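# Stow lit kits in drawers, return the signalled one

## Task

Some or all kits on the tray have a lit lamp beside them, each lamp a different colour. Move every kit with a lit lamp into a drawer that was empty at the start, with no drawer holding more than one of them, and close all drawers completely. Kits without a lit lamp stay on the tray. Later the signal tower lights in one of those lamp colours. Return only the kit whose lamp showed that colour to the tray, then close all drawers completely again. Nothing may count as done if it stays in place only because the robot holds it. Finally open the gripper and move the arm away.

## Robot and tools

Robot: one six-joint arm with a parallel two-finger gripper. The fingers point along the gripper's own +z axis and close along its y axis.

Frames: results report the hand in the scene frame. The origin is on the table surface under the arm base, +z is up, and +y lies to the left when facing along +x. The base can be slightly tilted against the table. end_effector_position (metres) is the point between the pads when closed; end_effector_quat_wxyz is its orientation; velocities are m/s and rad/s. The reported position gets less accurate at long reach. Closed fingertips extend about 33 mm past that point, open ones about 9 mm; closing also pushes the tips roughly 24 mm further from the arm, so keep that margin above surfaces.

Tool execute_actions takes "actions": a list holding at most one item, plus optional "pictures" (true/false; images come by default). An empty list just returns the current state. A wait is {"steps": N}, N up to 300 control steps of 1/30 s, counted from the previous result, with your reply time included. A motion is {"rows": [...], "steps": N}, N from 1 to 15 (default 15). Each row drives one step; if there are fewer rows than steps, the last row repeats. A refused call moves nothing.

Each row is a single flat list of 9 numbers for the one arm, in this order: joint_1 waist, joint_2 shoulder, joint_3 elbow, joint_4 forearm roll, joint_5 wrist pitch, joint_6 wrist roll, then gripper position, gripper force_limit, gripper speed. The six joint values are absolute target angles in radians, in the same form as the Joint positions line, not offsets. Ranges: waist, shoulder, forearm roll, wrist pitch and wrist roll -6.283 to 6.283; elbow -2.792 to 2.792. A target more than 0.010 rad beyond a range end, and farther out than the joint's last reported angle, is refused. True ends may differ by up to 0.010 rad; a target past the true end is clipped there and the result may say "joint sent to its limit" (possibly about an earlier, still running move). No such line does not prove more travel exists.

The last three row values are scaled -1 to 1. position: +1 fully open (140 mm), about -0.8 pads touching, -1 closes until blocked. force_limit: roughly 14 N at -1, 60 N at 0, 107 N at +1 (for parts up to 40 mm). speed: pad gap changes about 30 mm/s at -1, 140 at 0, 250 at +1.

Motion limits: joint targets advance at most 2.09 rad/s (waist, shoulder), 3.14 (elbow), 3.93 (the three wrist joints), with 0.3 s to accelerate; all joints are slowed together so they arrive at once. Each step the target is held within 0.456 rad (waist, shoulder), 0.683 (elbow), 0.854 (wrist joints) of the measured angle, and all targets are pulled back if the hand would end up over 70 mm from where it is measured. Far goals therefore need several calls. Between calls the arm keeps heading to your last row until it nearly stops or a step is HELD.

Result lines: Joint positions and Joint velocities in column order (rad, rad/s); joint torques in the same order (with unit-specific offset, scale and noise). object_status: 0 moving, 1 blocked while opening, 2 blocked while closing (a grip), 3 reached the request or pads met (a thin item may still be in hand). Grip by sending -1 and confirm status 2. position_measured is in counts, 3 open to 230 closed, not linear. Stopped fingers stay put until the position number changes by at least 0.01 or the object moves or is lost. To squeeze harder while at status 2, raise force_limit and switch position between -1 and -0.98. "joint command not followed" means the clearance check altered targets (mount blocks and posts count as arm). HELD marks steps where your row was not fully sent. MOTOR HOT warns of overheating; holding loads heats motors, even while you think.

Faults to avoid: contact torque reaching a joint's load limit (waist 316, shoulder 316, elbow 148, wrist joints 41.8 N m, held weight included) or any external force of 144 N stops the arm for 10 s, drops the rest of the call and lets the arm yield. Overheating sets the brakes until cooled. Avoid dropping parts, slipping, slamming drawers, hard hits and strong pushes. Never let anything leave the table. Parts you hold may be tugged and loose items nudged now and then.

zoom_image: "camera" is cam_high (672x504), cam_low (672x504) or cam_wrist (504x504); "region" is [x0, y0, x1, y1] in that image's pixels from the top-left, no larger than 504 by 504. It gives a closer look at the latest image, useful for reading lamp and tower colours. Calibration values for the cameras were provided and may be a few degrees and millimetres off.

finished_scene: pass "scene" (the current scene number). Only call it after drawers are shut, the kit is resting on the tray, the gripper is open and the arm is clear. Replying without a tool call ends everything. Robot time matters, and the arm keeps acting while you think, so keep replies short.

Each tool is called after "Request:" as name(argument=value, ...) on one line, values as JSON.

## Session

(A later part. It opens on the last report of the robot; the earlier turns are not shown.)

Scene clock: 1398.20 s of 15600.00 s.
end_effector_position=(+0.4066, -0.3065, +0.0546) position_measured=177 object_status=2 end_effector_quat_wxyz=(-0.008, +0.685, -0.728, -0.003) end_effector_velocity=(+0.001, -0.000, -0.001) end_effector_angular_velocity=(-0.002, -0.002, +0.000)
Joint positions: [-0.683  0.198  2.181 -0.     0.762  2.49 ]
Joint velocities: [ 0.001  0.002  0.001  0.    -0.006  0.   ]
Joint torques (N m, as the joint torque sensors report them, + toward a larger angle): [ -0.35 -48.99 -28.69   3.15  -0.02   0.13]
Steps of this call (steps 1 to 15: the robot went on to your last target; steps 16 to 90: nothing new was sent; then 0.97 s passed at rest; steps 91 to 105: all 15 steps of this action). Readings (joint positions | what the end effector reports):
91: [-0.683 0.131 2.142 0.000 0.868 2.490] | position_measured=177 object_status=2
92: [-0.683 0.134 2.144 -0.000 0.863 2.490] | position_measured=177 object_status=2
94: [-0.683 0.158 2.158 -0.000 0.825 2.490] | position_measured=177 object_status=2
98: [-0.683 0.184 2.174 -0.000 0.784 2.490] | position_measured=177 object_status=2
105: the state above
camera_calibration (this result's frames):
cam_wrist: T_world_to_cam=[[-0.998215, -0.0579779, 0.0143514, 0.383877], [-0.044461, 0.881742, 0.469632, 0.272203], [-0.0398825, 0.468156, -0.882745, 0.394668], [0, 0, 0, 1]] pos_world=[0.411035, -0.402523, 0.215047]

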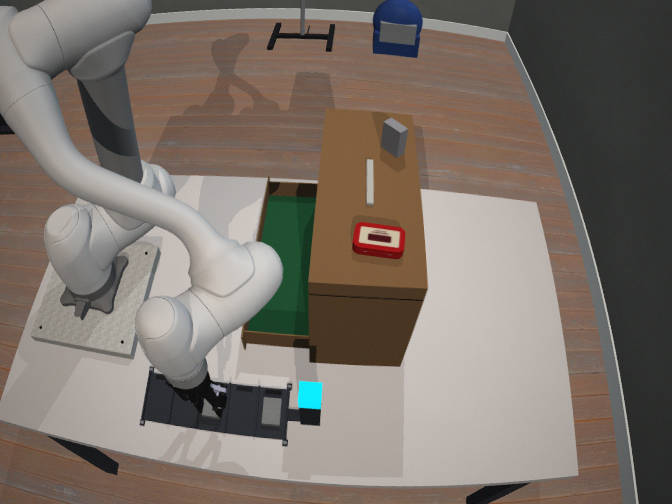

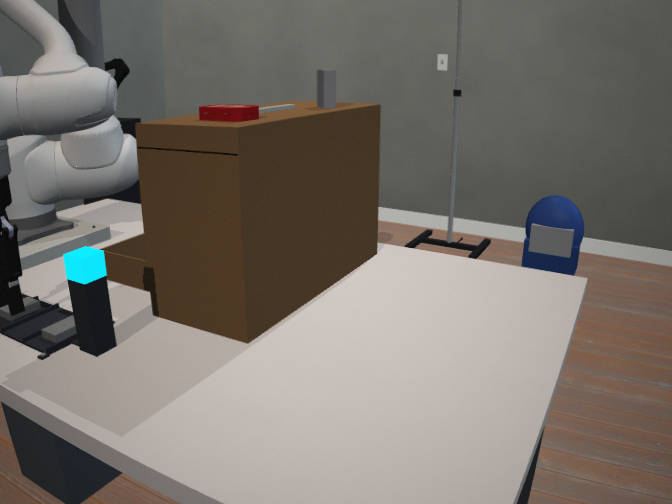

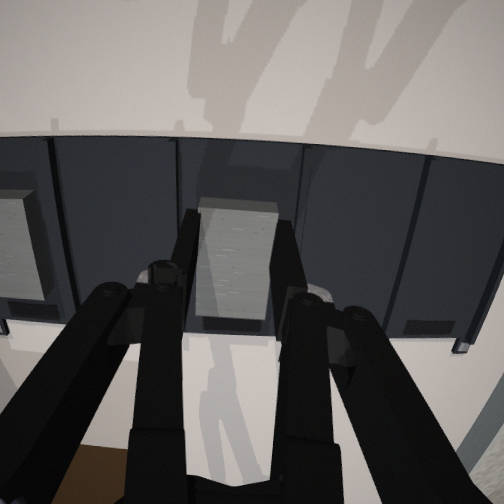

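Nicely in slot. Lower 2 mm, release, lift.

Request:
execute_actions(actions=[{"rows":[[-0.683,0.201,2.183,0,0.757,2.49,-0.97,0.3,-0.3],[-0.683,0.201,2.183,0,0.757,2.49,-0.97,0.3,-0.3],[-0.683,0.201,2.183,0,0.757,2.49,-0.97,0.3,-0.3],[-0.683,0.201,2.183,0,0.757,2.49,-0.97,0.3,-0.3],[-0.683,0.201,2.183,0,0.757,2.49,-0.27,0,-0.3]],"steps":15}], pictures=false)

Request:
execute_actions(actions=[{"rows":[[-0.683,0.193,2.1785,0,0.770,2.49,-0.27,0,-0.3],[-0.683,0.193,2.1785,0,0.770,2.49,-0.27,0,-0.3],[-0.683,0.193,2.1785,0,0.770,2.49,-0.27,0,-0.3],[-0.683,0.17,2.165,0,0.806,2.49,-0.27,0,-0.3],[-0.683,0.17,2.165,0,0.806,2.49,-0.27,0,-0.3],[-0.683,0.17,2.165,0,0.806,2.49,-0.27,0,-0.3],[-0.683,0.1,2.12,0,0.92,2.49,-0.27,0,-0.3]],"steps":15}])

Scene clock: 1403.63 s of 15600.00 s.
end_effector_position=(+0.4068, -0.3065, +0.0524) position_measured=163 object_status=0 end_effector_quat_wxyz=(-0.008, +0.685, -0.728, -0.003) end_effector_velocity=(+0.000, +0.001, -0.000) end_effector_angular_velocity=(+0.001, +0.001, +0.001)
Joint positions: [-0.683  0.201  2.183  0.     0.757  2.49 ]
Joint velocities: [0.002 0.001 0.    0.    0.001 0.   ]
Joint torques (N m, as the joint torque sensors report them, + toward a larger angle): [ -0.4  -50.2  -28.31   3.27   0.19   0.23]
Steps of this call (steps 1 to 15: the robot went on to your last target; steps 16 to 90: nothing new was sent; then 1.93 s passed at rest; steps 91 to 105: all 15 steps of this action). Readings (joint positions | what the end effector reports):
91: [-0.683 0.198 2.182 0.000 0.762 2.490] | position_measured=177 object_status=2
92: [-0.683 0.199 2.182 0.000 0.760 2.490] | position_measured=177 object_status=2
94: [-0.683 0.201 2.183 0.000 0.757 2.490] | position_measured=177 object_status=2
98: [-0.683 0.201 2.183 0.000 0.757 2.490] | position_measured=165 object_status=0
105: the state above

Scene clock: 1404.13 s of 15600.00 s.
end_effector_position=(+0.4059, -0.3075, +0.1298) position_measured=163 object_status=3 end_effector_quat_wxyz=(-0.008, +0.685, -0.728, -0.002) end_effector_velocity=(-0.001, +0.002, -0.000) end_effector_angular_velocity=(+0.004, +0.005, +0.002)
Joint positions: [-0.683  0.1    2.12   0.     0.92   2.49 ]
Joint velocities: [ 0.001  0.001 -0.    -0.001  0.005 -0.   ]
Joint torques (N m, as the joint torque sensors report them, + toward a larger angle): [ -0.18 -41.62 -31.82   3.68   0.14   0.12]
Steps of this call (steps 1 to 15: all 15 steps of this action). Readings (joint positions | what the end effector reports):
1: [-0.683 0.201 2.183 0.000 0.757 2.490] | position_measured=163 object_status=0
2: [-0.683 0.199 2.182 0.000 0.761 2.490] | position_measured=163 object_status=0
4: [-0.683 0.193 2.179 0.000 0.769 2.490] | position_measured=163 object_status=3
8: [-0.683 0.166 2.162 0.000 0.813 2.490] | position_measured=163 object_status=3
15: the state above
camera_calibration (this result's frames):
cam_wrist: T_world_to_cam=[[-0.998237, -0.0578799, 0.0131305, 0.382281], [-0.044985, 0.882183, 0.468754, 0.238117], [-0.0387149, 0.467337, -0.883231, 0.460897], [0, 0, 0, 1]] pos_world=[0.410162, -0.403331, 0.290441]

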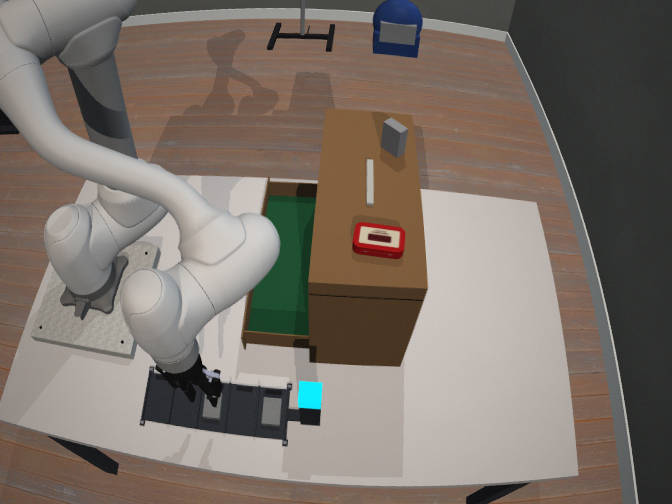

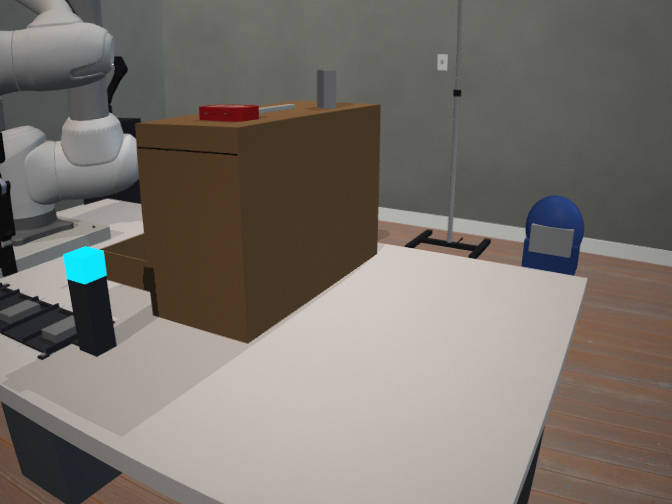

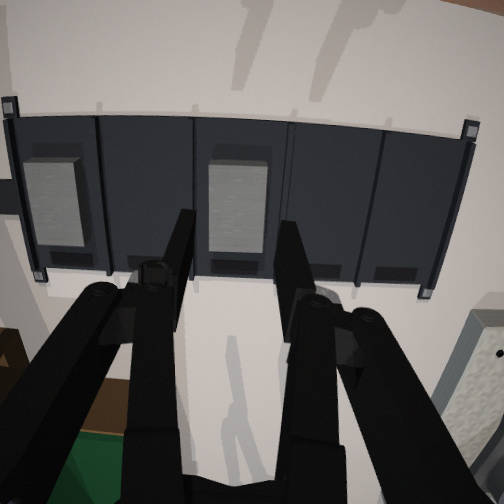

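Now close drawer: back to backoff pose via high.

Request:
execute_actions(actions=[{"rows":[[-0.683,-0.3,2.2,0,1.1,3.5,-0.1,0,0]],"steps":15}], pictures=false)

Request:
execute_actions(actions=[{"rows":[[0.3,-0.4,2.4,-0.5,0.6,5.3,-0.1,0,0]],"steps":15}], pictures=false)

Request:
execute_actions(actions=[{"steps":30}], pictures=false)

Request:
execute_actions(actions=[{"rows":[[0.326,-0.2,2.6,-0.712,0.243,5.66,-0.1,0,0]],"steps":15}], pictures=false)

Request:
execute_actions(actions=[{"rows":[[0.326,-0.2,2.6,-0.712,0.243,5.66,-0.1,0,0],[0.326,-0.2,2.6,-0.712,0.243,5.66,-0.1,0,0],[0.326,-0.2,2.6,-0.712,0.243,5.66,-0.1,0,0],[0.326,-0.15,2.58,-0.712,0.243,5.66,-0.1,0,0],[0.326,-0.15,2.58,-0.712,0.243,5.66,-0.1,0,0],[0.326,-0.15,2.58,-0.712,0.243,5.66,-0.1,0,0],[0.326,-0.108,2.564,-0.712,0.243,5.66,-0.1,0,0]],"steps":14}])

Scene clock: 1410.43 s of 15600.00 s.
end_effector_position=(+0.3327, -0.2467, +0.2503) position_measured=141 object_status=3 end_effector_quat_wxyz=(+0.037, -0.322, +0.945, -0.046) end_effector_velocity=(-0.179, +0.149, +0.207) end_effector_angular_velocity=(+0.020, -0.320, -1.910)
Joint positions: [-0.683 -0.241  2.188 -0.     1.073  3.342]
Joint velocities: [-0.002 -0.73   0.145  0.     0.324  1.917]
Joint torques (N m, as the joint torque sensors report them, + toward a larger angle): [ -4.14   0.55 -35.65   3.99  -0.51   0.1 ]
Steps of this call (steps 1 to 15: the robot went on to your last target; steps 16 to 90: nothing new was sent; then 2.80 s passed at rest; steps 91 to 105: all 15 steps of this action). Readings (joint positions | what the end effector reports):
91: [-0.683 0.100 2.120 -0.000 0.920 2.490] | position_measured=163 object_status=0
92: [-0.683 0.098 2.121 -0.000 0.921 2.495] | position_measured=161 object_status=0
94: [-0.683 0.073 2.125 -0.000 0.932 2.548] | position_measured=146 object_status=0
98: [-0.683 -0.039 2.148 -0.000 0.982 2.805] | position_measured=141 object_status=0
105: the state above

Scene clock: 1410.93 s of 15600.00 s.
end_effector_position=(+0.4017, -0.1569, +0.2539) position_measured=141 object_status=3 end_effector_quat_wxyz=(+0.169, -0.090, +0.964, -0.186) end_effector_velocity=(+0.201, +0.366, +0.019) end_effector_angular_velocity=(+0.335, -0.873, -0.391)
Joint positions: [-0.229 -0.376  2.349 -0.361  0.744  4.477]
Joint velocities: [ 1.05  -0.066  0.141 -0.379 -0.395  1.96 ]
Joint torques (N m, as the joint torque sensors report them, + toward a larger angle): [ -1.4    0.6  -38.15   3.33  -0.79  -0.21]
Steps of this call (steps 1 to 15: all 15 steps of this action). Readings (joint positions | what the end effector reports):
1: [-0.683 -0.263 2.193 -0.000 1.083 3.401] | position_measured=141 object_status=3
2: [-0.681 -0.280 2.197 -0.003 1.087 3.458] | position_measured=141 object_status=3
4: [-0.654 -0.308 2.216 -0.034 1.066 3.603] | position_measured=141 object_status=3
8: [-0.509 -0.348 2.286 -0.189 0.925 3.957] | position_measured=141 object_status=3
15: the state above

Scene clock: 1411.93 s of 15600.00 s.
end_effector_position=(+0.4446, +0.0625, +0.2637) position_measured=141 object_status=3 end_effector_quat_wxyz=(+0.318, -0.007, +0.946, -0.057) end_effector_velocity=(-0.000, +0.001, +0.000) end_effector_angular_velocity=(+0.000, -0.001, +0.002)
Joint positions: [ 0.3 -0.4  2.4 -0.5  0.6  5.3]
Joint velocities: [ 0.002 -0.001  0.     0.    -0.001 -0.   ]
Joint torques (N m, as the joint torque sensors report them, + toward a larger angle): [ -1.71   0.56 -38.53   2.99  -1.2    0.04]
Steps of this call (steps 1 to 30: the robot went on to your last target). Readings (joint positions | what the end effector reports):
1: [-0.194 -0.378 2.353 -0.373 0.732 4.543] | position_measured=141 object_status=3
2: [-0.159 -0.380 2.358 -0.384 0.720 4.608] | position_measured=141 object_status=3
4: [-0.090 -0.383 2.364 -0.403 0.701 4.721] | position_measured=141 object_status=3
8: [0.045 -0.389 2.377 -0.437 0.666 4.922] | position_measured=141 object_status=3
30: the state above

Scene clock: 1412.43 s of 15600.00 s.
end_effector_position=(+0.4139, +0.1067, +0.1065) position_measured=141 object_status=3 end_effector_quat_wxyz=(+0.288, +0.002, +0.958, +0.008) end_effector_velocity=(+0.002, +0.003, +0.002) end_effector_angular_velocity=(+0.006, -0.007, +0.003)
Joint positions: [ 0.326 -0.2    2.6   -0.712  0.243  5.66 ]
Joint velocities: [ 0.001 -0.001 -0.    -0.006 -0.009  0.007]
Joint torques (N m, as the joint torque sensors report them, + toward a larger angle): [ -0.03  -7.86 -26.75   2.21  -0.89   0.11]
Steps of this call (steps 1 to 15: all 15 steps of this action). Readings (joint positions | what the end effector reports):
1: [0.300 -0.400 2.400 -0.500 0.600 5.300] | position_measured=141 object_status=3
2: [0.300 -0.397 2.403 -0.503 0.594 5.306] | position_measured=141 object_status=3
4: [0.304 -0.369 2.430 -0.533 0.545 5.356] | position_measured=141 object_status=3
8: [0.315 -0.282 2.518 -0.625 0.390 5.511] | position_measured=141 object_status=3
15: the state above

Scene clock: 1412.90 s of 15600.00 s.
end_effector_position=(+0.4299, +0.1120, +0.0855) position_measured=141 object_status=3 end_effector_quat_wxyz=(+0.262, -0.001, +0.965, +0.000) end_effector_velocity=(+0.000, -0.000, +0.000) end_effector_angular_velocity=(-0.000, -0.000, -0.000)
Joint positions: [ 0.326 -0.108  2.564 -0.712  0.243  5.66 ]
Joint velocities: [ 0. -0. -0. -0.  0.  0.]
Joint torques (N m, as the joint torque sensors report them, + toward a larger angle): [ -0.42 -15.24 -25.87   2.09  -0.6   -0.03]
Steps of this call (steps 1 to 14: all 14 steps of this action). Readings (joint positions | what the end effector reports):
1: [0.326 -0.200 2.600 -0.712 0.243 5.660] | position_measured=141 object_status=3
2: [0.326 -0.200 2.600 -0.712 0.243 5.660] | position_measured=141 object_status=3
4: [0.326 -0.200 2.600 -0.712 0.243 5.660] | position_measured=141 object_status=3
8: [0.326 -0.153 2.582 -0.712 0.243 5.660] | position_measured=141 object_status=3
14: the state above
camera_calibration (this result's frames):
cam_wrist: T_world_to_cam=[[-0.115454, 0.992504, -0.0400832, -0.0615194], [0.53196, 0.0958586, 0.841326, -0.301888], [0.838862, 0.0758119, -0.53904, -0.136267], [0, 0, 0, 1]] pos_world=[0.267799, 0.100327, 0.178067]

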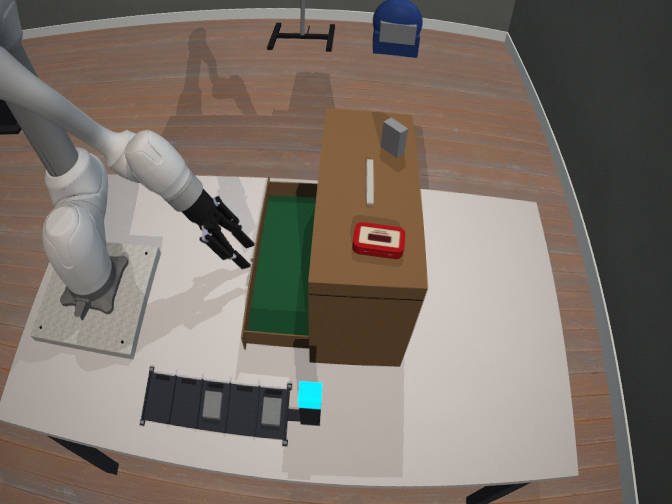

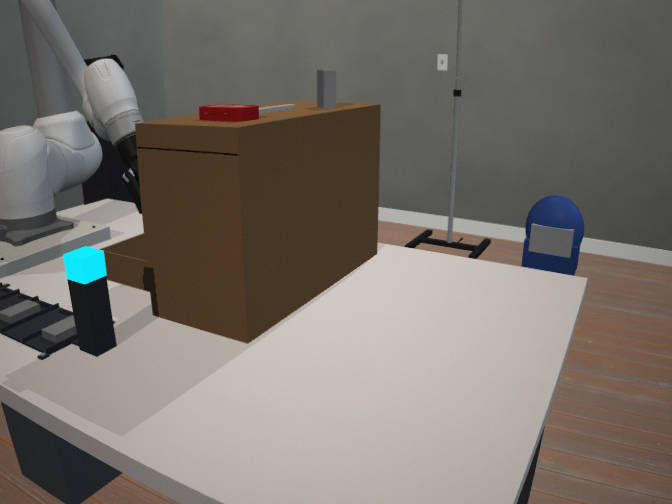

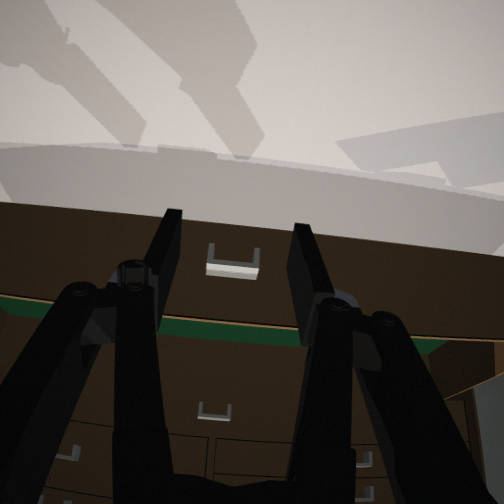

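Grip handle and push back along waypoints.

Request:
execute_actions(actions=[{"rows":[[0.326,-0.108,2.564,-0.712,0.243,5.66,-1,-1,0]],"steps":15}], pictures=false)

Request:
execute_actions(actions=[{"rows":[[0.326,-0.108,2.564,-0.712,0.243,5.66,-0.97,0,0],[0.326,-0.108,2.564,-0.712,0.243,5.66,-0.97,0,0],[0.326,-0.108,2.564,-0.712,0.243,5.66,-0.97,0,0],[0.317,-0.091,2.550,-0.713,0.236,5.655,-0.97,0,0],[0.308,-0.074,2.535,-0.714,0.230,5.65,-0.97,0,0],[0.300,-0.058,2.520,-0.704,0.227,5.636,-0.97,0,0],[0.293,-0.042,2.505,-0.694,0.223,5.622,-0.97,0,0],[0.285,-0.027,2.491,-0.684,0.220,5.608,-0.97,0,0],[0.2776,-0.011,2.476,-0.674,0.216,5.594,-0.97,0,0],[0.27,0.005,2.461,-0.664,0.213,5.58,-0.97,0,0],[0.2645,0.020,2.445,-0.651,0.212,5.564,-0.97,0,0],[0.259,0.034,2.429,-0.638,0.211,5.547,-0.97,0,0],[0.2535,0.049,2.414,-0.626,0.211,5.531,-0.97,0,0],[0.248,0.063,2.398,-0.613,0.210,5.514,-0.97,0,0],[0.2425,0.078,2.382,-0.6,0.209,5.498,-0.97,0,0]],"steps":15}], pictures=false)

Request:
execute_actions(actions=[{"rows":[[0.240,0.085,2.374,-0.592,0.209,5.489,-0.97,0,0],[0.238,0.092,2.366,-0.585,0.209,5.479,-0.97,0,0],[0.236,0.099,2.357,-0.577,0.209,5.470,-0.97,0,0],[0.233,0.106,2.349,-0.569,0.209,5.461,-0.97,0,0],[0.231,0.113,2.341,-0.561,0.209,5.451,-0.97,0,0],[0.229,0.120,2.333,-0.554,0.210,5.442,-0.97,0,0],[0.226,0.127,2.325,-0.546,0.210,5.433,-0.97,0,0],[0.224,0.134,2.316,-0.538,0.210,5.424,-0.97,0,0],[0.222,0.141,2.308,-0.530,0.210,5.414,-0.97,0,0],[0.222,0.141,2.308,-0.530,0.210,5.414,-0.97,0,0],[0.221,0.144,2.305,-0.528,0.210,5.410,-0.97,0,0],[0.221,0.144,2.305,-0.528,0.210,5.410,-0.97,0,0],[0.2195,0.148,2.30,-0.523,0.210,5.405,-0.97,0,0]],"steps":15}])

Scene clock: 1426.10 s of 15600.00 s.
end_effector_position=(+0.4300, +0.1120, +0.0854) position_measured=189 object_status=2 end_effector_quat_wxyz=(+0.262, -0.001, +0.965, +0.000) end_effector_velocity=(-0.000, -0.000, -0.000) end_effector_angular_velocity=(-0.001, +0.000, -0.000)
Joint positions: [ 0.326 -0.108  2.564 -0.712  0.243  5.66 ]
Joint velocities: [-0.    -0.     0.     0.     0.    -0.001]
Joint torques (N m, as the joint torque sensors report them, + toward a larger angle): [  1.4  -13.1  -26.31   2.2   -2.15   0.08]
Steps of this call (steps 1 to 15: the robot went on to your last target; steps 16 to 90: nothing new was sent; then 9.70 s passed at rest; steps 91 to 105: all 15 steps of this action). Readings (joint positions | what the end effector reports):
91: [0.326 -0.108 2.564 -0.712 0.243 5.660] | position_measured=141 object_status=0
92: [0.326 -0.108 2.564 -0.712 0.243 5.660] | position_measured=144 object_status=0
94: [0.326 -0.108 2.564 -0.712 0.243 5.660] | position_measured=159 object_status=0
98: [0.326 -0.108 2.564 -0.712 0.243 5.660] | position_measured=189 object_status=0
105: the state above

Scene clock: 1426.60 s of 15600.00 s.
end_effector_position=(+0.5227, +0.1133, +0.0866) position_measured=194 object_status=2 end_effector_quat_wxyz=(+0.261, +0.007, +0.965, +0.002) end_effector_velocity=(+0.293, +0.002, +0.001) end_effector_angular_velocity=(+0.007, +0.012, -0.024)
Joint positions: [ 0.257  0.039  2.424 -0.634  0.211  5.541]
Joint velocities: [-0.168  0.436 -0.468  0.372 -0.024 -0.489]
Joint torques (N m, as the joint torque sensors report them, + toward a larger angle): [  0.28 -43.83 -40.81   1.94  -5.37   0.31]
Steps of this call (steps 1 to 15: all 15 steps of this action). Readings (joint positions | what the end effector reports):
1: [0.326 -0.108 2.564 -0.712 0.243 5.660] | position_measured=189 object_status=0
2: [0.326 -0.108 2.564 -0.712 0.243 5.660] | position_measured=194 object_status=0
4: [0.326 -0.108 2.564 -0.712 0.243 5.660] | position_measured=194 object_status=0
8: [0.305 -0.067 2.529 -0.709 0.230 5.642] | position_measured=194 object_status=2
15: the state above

Scene clock: 1427.10 s of 15600.00 s.
end_effector_position=(+0.5987, +0.1142, +0.0863) position_measured=194 object_status=2 end_effector_quat_wxyz=(+0.261, +0.010, +0.965, +0.004) end_effector_velocity=(+0.025, -0.001, -0.001) end_effector_angular_velocity=(+0.007, +0.000, -0.011)
Joint positions: [ 0.22   0.147  2.301 -0.524  0.21   5.406]
Joint velocities: [-0.013  0.035 -0.04   0.04   0.    -0.038]
Joint torques (N m, as the joint torque sensors report them, + toward a larger angle): [  7.09 -54.86 -28.25   2.07  -4.18   0.59]
Steps of this call (steps 1 to 15: all 15 steps of this action). Readings (joint positions | what the end effector reports):
1: [0.252 0.054 2.408 -0.621 0.210 5.525] | position_measured=194 object_status=2
2: [0.246 0.068 2.393 -0.609 0.210 5.509] | position_measured=194 object_status=2
4: [0.239 0.089 2.369 -0.588 0.209 5.483] | position_measured=194 object_status=2
8: [0.229 0.119 2.334 -0.555 0.209 5.444] | position_measured=194 object_status=2
15: the state above
camera_calibration (this result's frames):
cam_wrist: T_world_to_cam=[[-0.0969818, 0.994913, -0.0272538, -0.0566823], [0.534956, 0.0751984, 0.841527, -0.392027], [0.839295, 0.0670332, -0.539528, -0.27679], [0, 0, 0, 1]] pos_world=[0.436529, 0.104428, 0.179021]

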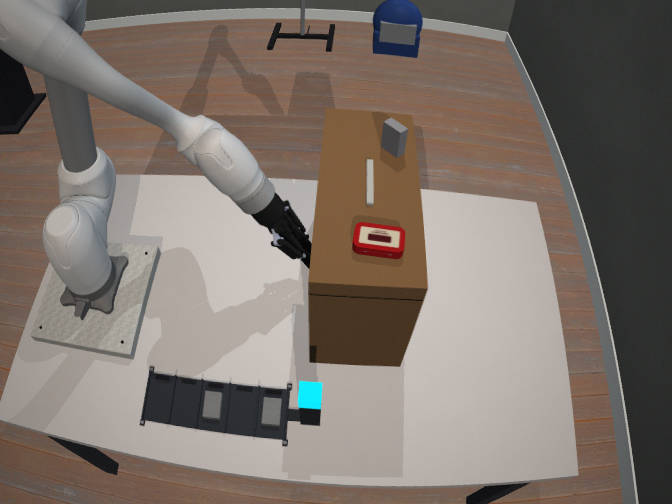

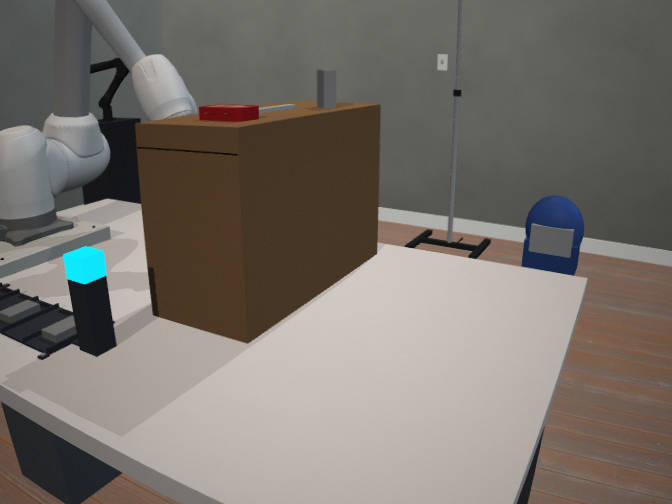

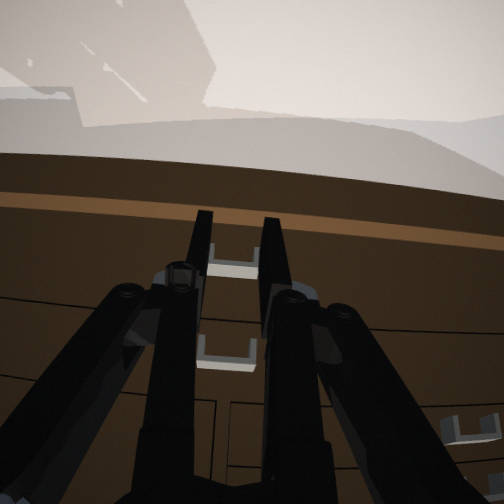

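Request:
execute_actions(actions=[{"rows":[[0.2195,0.148,2.30,-0.523,0.210,5.405,-0.97,0,0],[0.2195,0.148,2.30,-0.523,0.210,5.405,-0.97,0,0],[0.2195,0.148,2.30,-0.523,0.210,5.405,-0.97,0,0],[0.219,0.150,2.2976,-0.521,0.210,5.402,-0.97,0,0]],"steps":9}], pictures=false)

Scene clock: 1430.33 s of 15600.00 s.
end_effector_position=(+0.6006, +0.1143, +0.0861) position_measured=194 object_status=2 end_effector_quat_wxyz=(+0.261, +0.010, +0.965, +0.004) end_effector_velocity=(+0.000, -0.000, +0.000) end_effector_angular_velocity=(+0.000, -0.000, -0.002)
Joint positions: [ 0.219  0.15   2.298 -0.521  0.21   5.402]
Joint velocities: [-0.001 -0.    -0.001  0.001  0.001 -0.   ]
Joint torques (N m, as the joint torque sensors report them, + toward a larger angle): [ -0.48 -39.85 -39.08   2.33  -6.76   0.43]
Steps of this call (steps 1 to 15: the robot went on to your last target; steps 16 to 88: nothing new was sent; steps 89 to 97: all 9 steps of this action). Readings (joint positions | what the end effector reports):
89: [0.219 0.148 2.300 -0.523 0.210 5.405] | position_measured=194 object_status=2
90: [0.219 0.148 2.300 -0.523 0.210 5.405] | position_measured=194 object_status=2
92: [0.219 0.148 2.300 -0.523 0.210 5.405] | position_measured=194 object_status=2
96: [0.219 0.150 2.298 -0.521 0.210 5.402] | position_measured=194 object_status=2
97: the state above

Resistance present (elbow torque) → seated. Release and retreat.

Request:
execute_actions(actions=[{"rows":[[0.2195,0.148,2.30,-0.523,0.210,5.405,-0.2,0,0],[0.2195,0.148,2.30,-0.523,0.210,5.405,-0.2,0,0],[0.2195,0.148,2.30,-0.523,0.210,5.405,-0.2,0,0],[0.2195,0.148,2.30,-0.523,0.210,5.405,-0.2,0,0],[0.2195,0.148,2.30,-0.523,0.210,5.405,-0.2,0,0],[0.2195,0.148,2.30,-0.523,0.210,5.405,-0.2,0,0],[0.2195,0.148,2.30,-0.523,0.210,5.405,-0.2,0,0],[0.2195,0.148,2.30,-0.523,0.210,5.405,-0.2,0,0],[0.229,0.120,2.333,-0.554,0.210,5.442,-0.2,0,0],[0.229,0.120,2.333,-0.554,0.210,5.442,-0.2,0,0],[0.229,0.120,2.333,-0.554,0.210,5.442,-0.2,0,0],[0.2425,0.078,2.382,-0.6,0.209,5.498,-0.2,0,0]],"steps":15}], pictures=false)

Request:
execute_actions(actions=[{"rows":[[0.27,0.005,2.461,-0.664,0.213,5.58,-0.2,0,0],[0.27,0.005,2.461,-0.664,0.213,5.58,-0.2,0,0],[0.27,0.005,2.461,-0.664,0.213,5.58,-0.2,0,0],[0.27,0.005,2.461,-0.664,0.213,5.58,-0.2,0,0],[0.3,-0.3,2.5,-0.6,0.5,5.58,-0.2,0,0]],"steps":15}], pictures=false)

Request:
execute_actions(actions=[{"steps":20}])

Scene clock: 1438.93 s of 15600.00 s.
end_effector_position=(+0.5554, +0.1133, +0.0863) position_measured=154 object_status=3 end_effector_quat_wxyz=(+0.261, +0.009, +0.965, +0.002) end_effector_velocity=(-0.228, -0.007, -0.005) end_effector_angular_velocity=(-0.010, -0.000, +0.009)
Joint positions: [ 0.239  0.087  2.371 -0.59   0.21   5.485]
Joint velocities: [ 0.102 -0.318  0.375 -0.335 -0.009  0.411]
Joint torques (N m, as the joint torque sensors report them, + toward a larger angle): [ -9.14 -16.66 -39.89   3.28  -1.74   0.13]
Steps of this call (steps 1 to 15: the robot went on to your last target; steps 16 to 90: nothing new was sent; then 5.10 s passed at rest; steps 91 to 105: all 15 steps of this action). Readings (joint positions | what the end effector reports):
91: [0.219 0.150 2.298 -0.521 0.210 5.402] | position_measured=194 object_status=0
92: [0.219 0.149 2.298 -0.521 0.210 5.403] | position_measured=194 object_status=0
94: [0.219 0.148 2.299 -0.522 0.209 5.405] | position_measured=177 object_status=0
98: [0.219 0.148 2.300 -0.523 0.210 5.405] | position_measured=154 object_status=0
105: the state above

Scene clock: 1439.43 s of 15600.00 s.
end_effector_position=(+0.4348, +0.0642, +0.1684) position_measured=154 object_status=3 end_effector_quat_wxyz=(+0.285, +0.058, +0.956, -0.040) end_effector_velocity=(-0.193, -0.121, +0.129) end_effector_angular_velocity=(-0.103, -0.020, -0.318)
Joint positions: [ 0.297 -0.272  2.496 -0.606  0.47   5.579]
Joint velocities: [ 0.061 -0.599  0.095  0.122  0.625  0.024]
Joint torques (N m, as the joint torque sensors report them, + toward a larger angle): [ -6.14  19.53 -33.6    2.71  -1.12   0.14]
Steps of this call (steps 1 to 15: all 15 steps of this action). Readings (joint positions | what the end effector reports):
1: [0.242 0.080 2.380 -0.598 0.210 5.495] | position_measured=154 object_status=3
2: [0.244 0.074 2.386 -0.604 0.210 5.503] | position_measured=154 object_status=3
4: [0.256 0.041 2.422 -0.633 0.211 5.540] | position_measured=154 object_status=3
8: [0.275 -0.051 2.462 -0.652 0.244 5.573] | position_measured=154 object_status=3
15: the state above

Scene clock: 1440.10 s of 15600.00 s.
end_effector_position=(+0.4255, +0.0584, +0.1743) position_measured=154 object_status=3 end_effector_quat_wxyz=(+0.285, +0.064, +0.955, -0.044) end_effector_velocity=(+0.001, -0.000, +0.000) end_effector_angular_velocity=(+0.001, -0.001, -0.001)
Joint positions: [ 0.3  -0.3   2.5  -0.6   0.5   5.58]
Joint velocities: [-0.001  0.     0.    -0.    -0.002  0.001]
Joint torques (N m, as the joint torque sensors report them, + toward a larger angle): [ -1.85  -3.77 -33.42   2.54  -0.76   0.16]
Steps of this call (steps 1 to 20: the robot went on to your last target). Readings (joint positions | what the end effector reports):
1: [0.299 -0.288 2.498 -0.603 0.487 5.579] | position_measured=154 object_status=3
2: [0.300 -0.297 2.500 -0.601 0.497 5.580] | position_measured=154 object_status=3
4: [0.300 -0.300 2.500 -0.600 0.500 5.580] | position_measured=154 object_status=3
8: [0.300 -0.300 2.500 -0.600 0.500 5.580] | position_measured=154 object_status=3
20: the state above
camera_calibration (this result's frames):
cam_wrist: T_world_to_cam=[[0.0364608, 0.994951, -0.0935071, -0.0607637], [0.50216, 0.0626572, 0.862502, -0.35819], [0.864006, -0.0784031, -0.49734, -0.0895335], [0, 0, 0, 1]] pos_world=[0.259442, 0.0758804, 0.258729]

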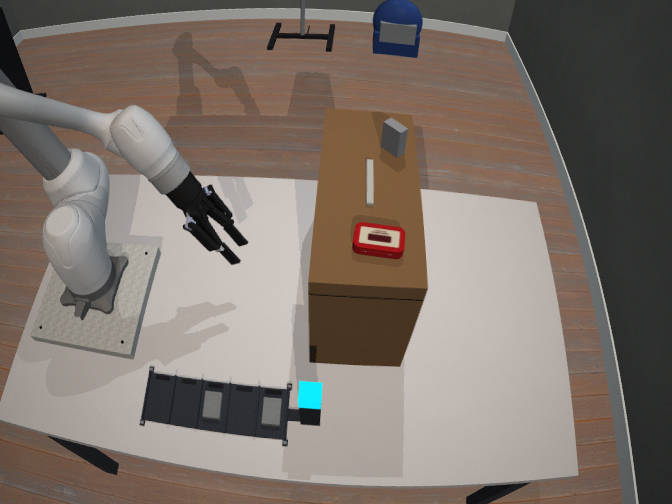

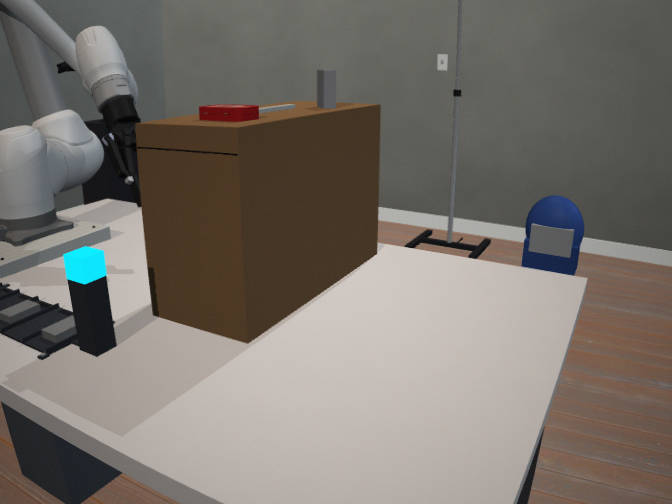

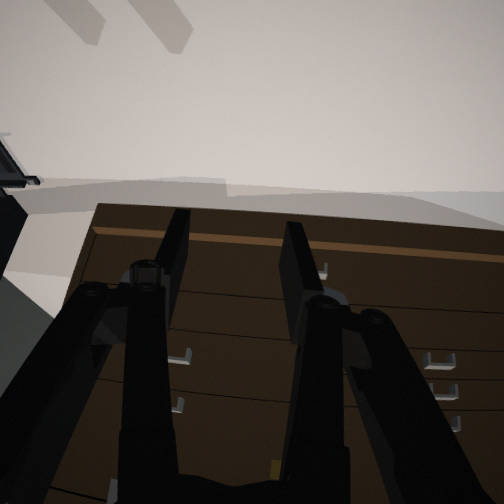

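Request:
execute_actions(actions=[])

Scene clock: 1455.30 s of 15600.00 s.
end_effector_position=(+0.4255, +0.0584, +0.1743) position_measured=154 object_status=3 end_effector_quat_wxyz=(+0.285, +0.064, +0.955, -0.044) end_effector_velocity=(+0.000, -0.000, +0.000) end_effector_angular_velocity=(-0.000, -0.001, +0.000)
Joint positions: [ 0.3  -0.3   2.5  -0.6   0.5   5.58]
Joint velocities: [-0.001 -0.     0.     0.    -0.001 -0.001]
Joint torques (N m, as the joint torque sensors report them, + toward a larger angle): [ -0.56  -3.13 -33.61   2.49  -0.69   0.19]
Steps of this call (steps 1 to 15: the robot went on to your last target; steps 16 to 90: nothing new was sent; then 12.20 s passed at rest). Readings (joint positions | what the end effector reports):
1: [0.300 -0.300 2.500 -0.600 0.500 5.580] | position_measured=154 object_status=3
2: [0.300 -0.300 2.500 -0.600 0.500 5.580] | position_measured=154 object_status=3
4: [0.300 -0.300 2.500 -0.600 0.500 5.580] | position_measured=154 object_status=3
8: [0.300 -0.300 2.500 -0.600 0.500 5.580] | position_measured=154 object_status=3
90: the state above
The arm was judged still, so your last target was given up. Only a new action makes it travel on or press farther. Fingers that are still opening or closing keep moving.
camera_calibration (this result's frames):
cam_wrist: T_world_to_cam=[[0.0364561, 0.994951, -0.0935069, -0.0607637], [0.50216, 0.0626595, 0.862502, -0.35819], [0.864006, -0.0783989, -0.49734, -0.0895331], [0, 0, 0, 1]] pos_world=[0.259441, 0.0758816, 0.258729]

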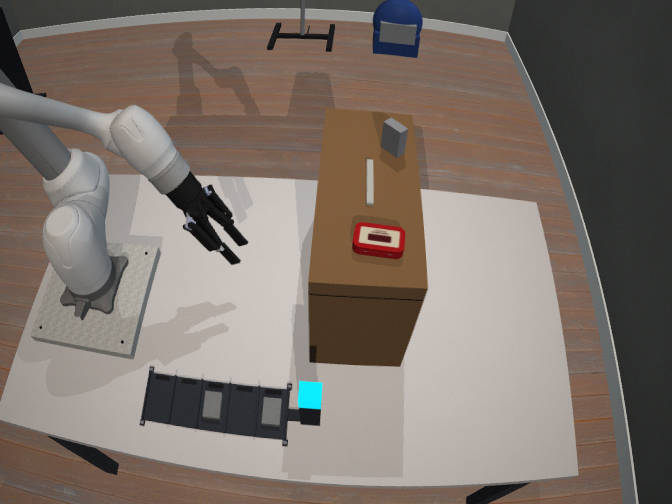

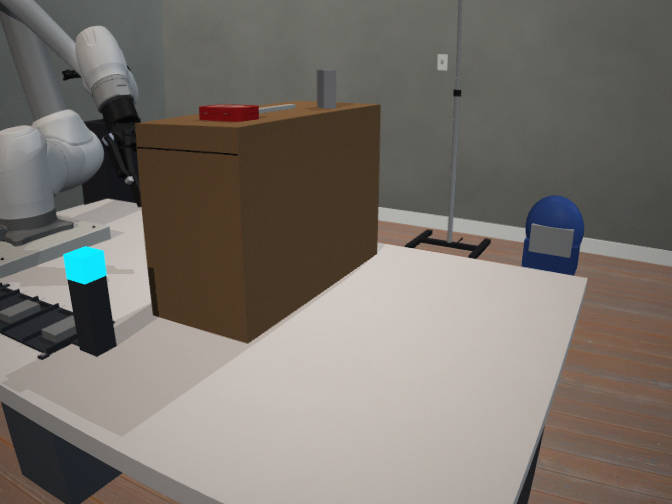

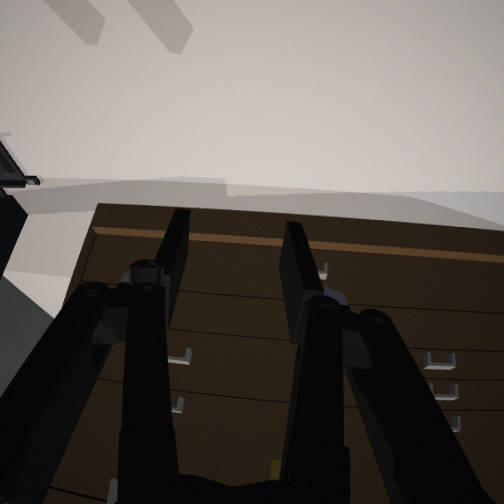

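Request:
finished_scene(scene=1)

The scene is finished: the task was done.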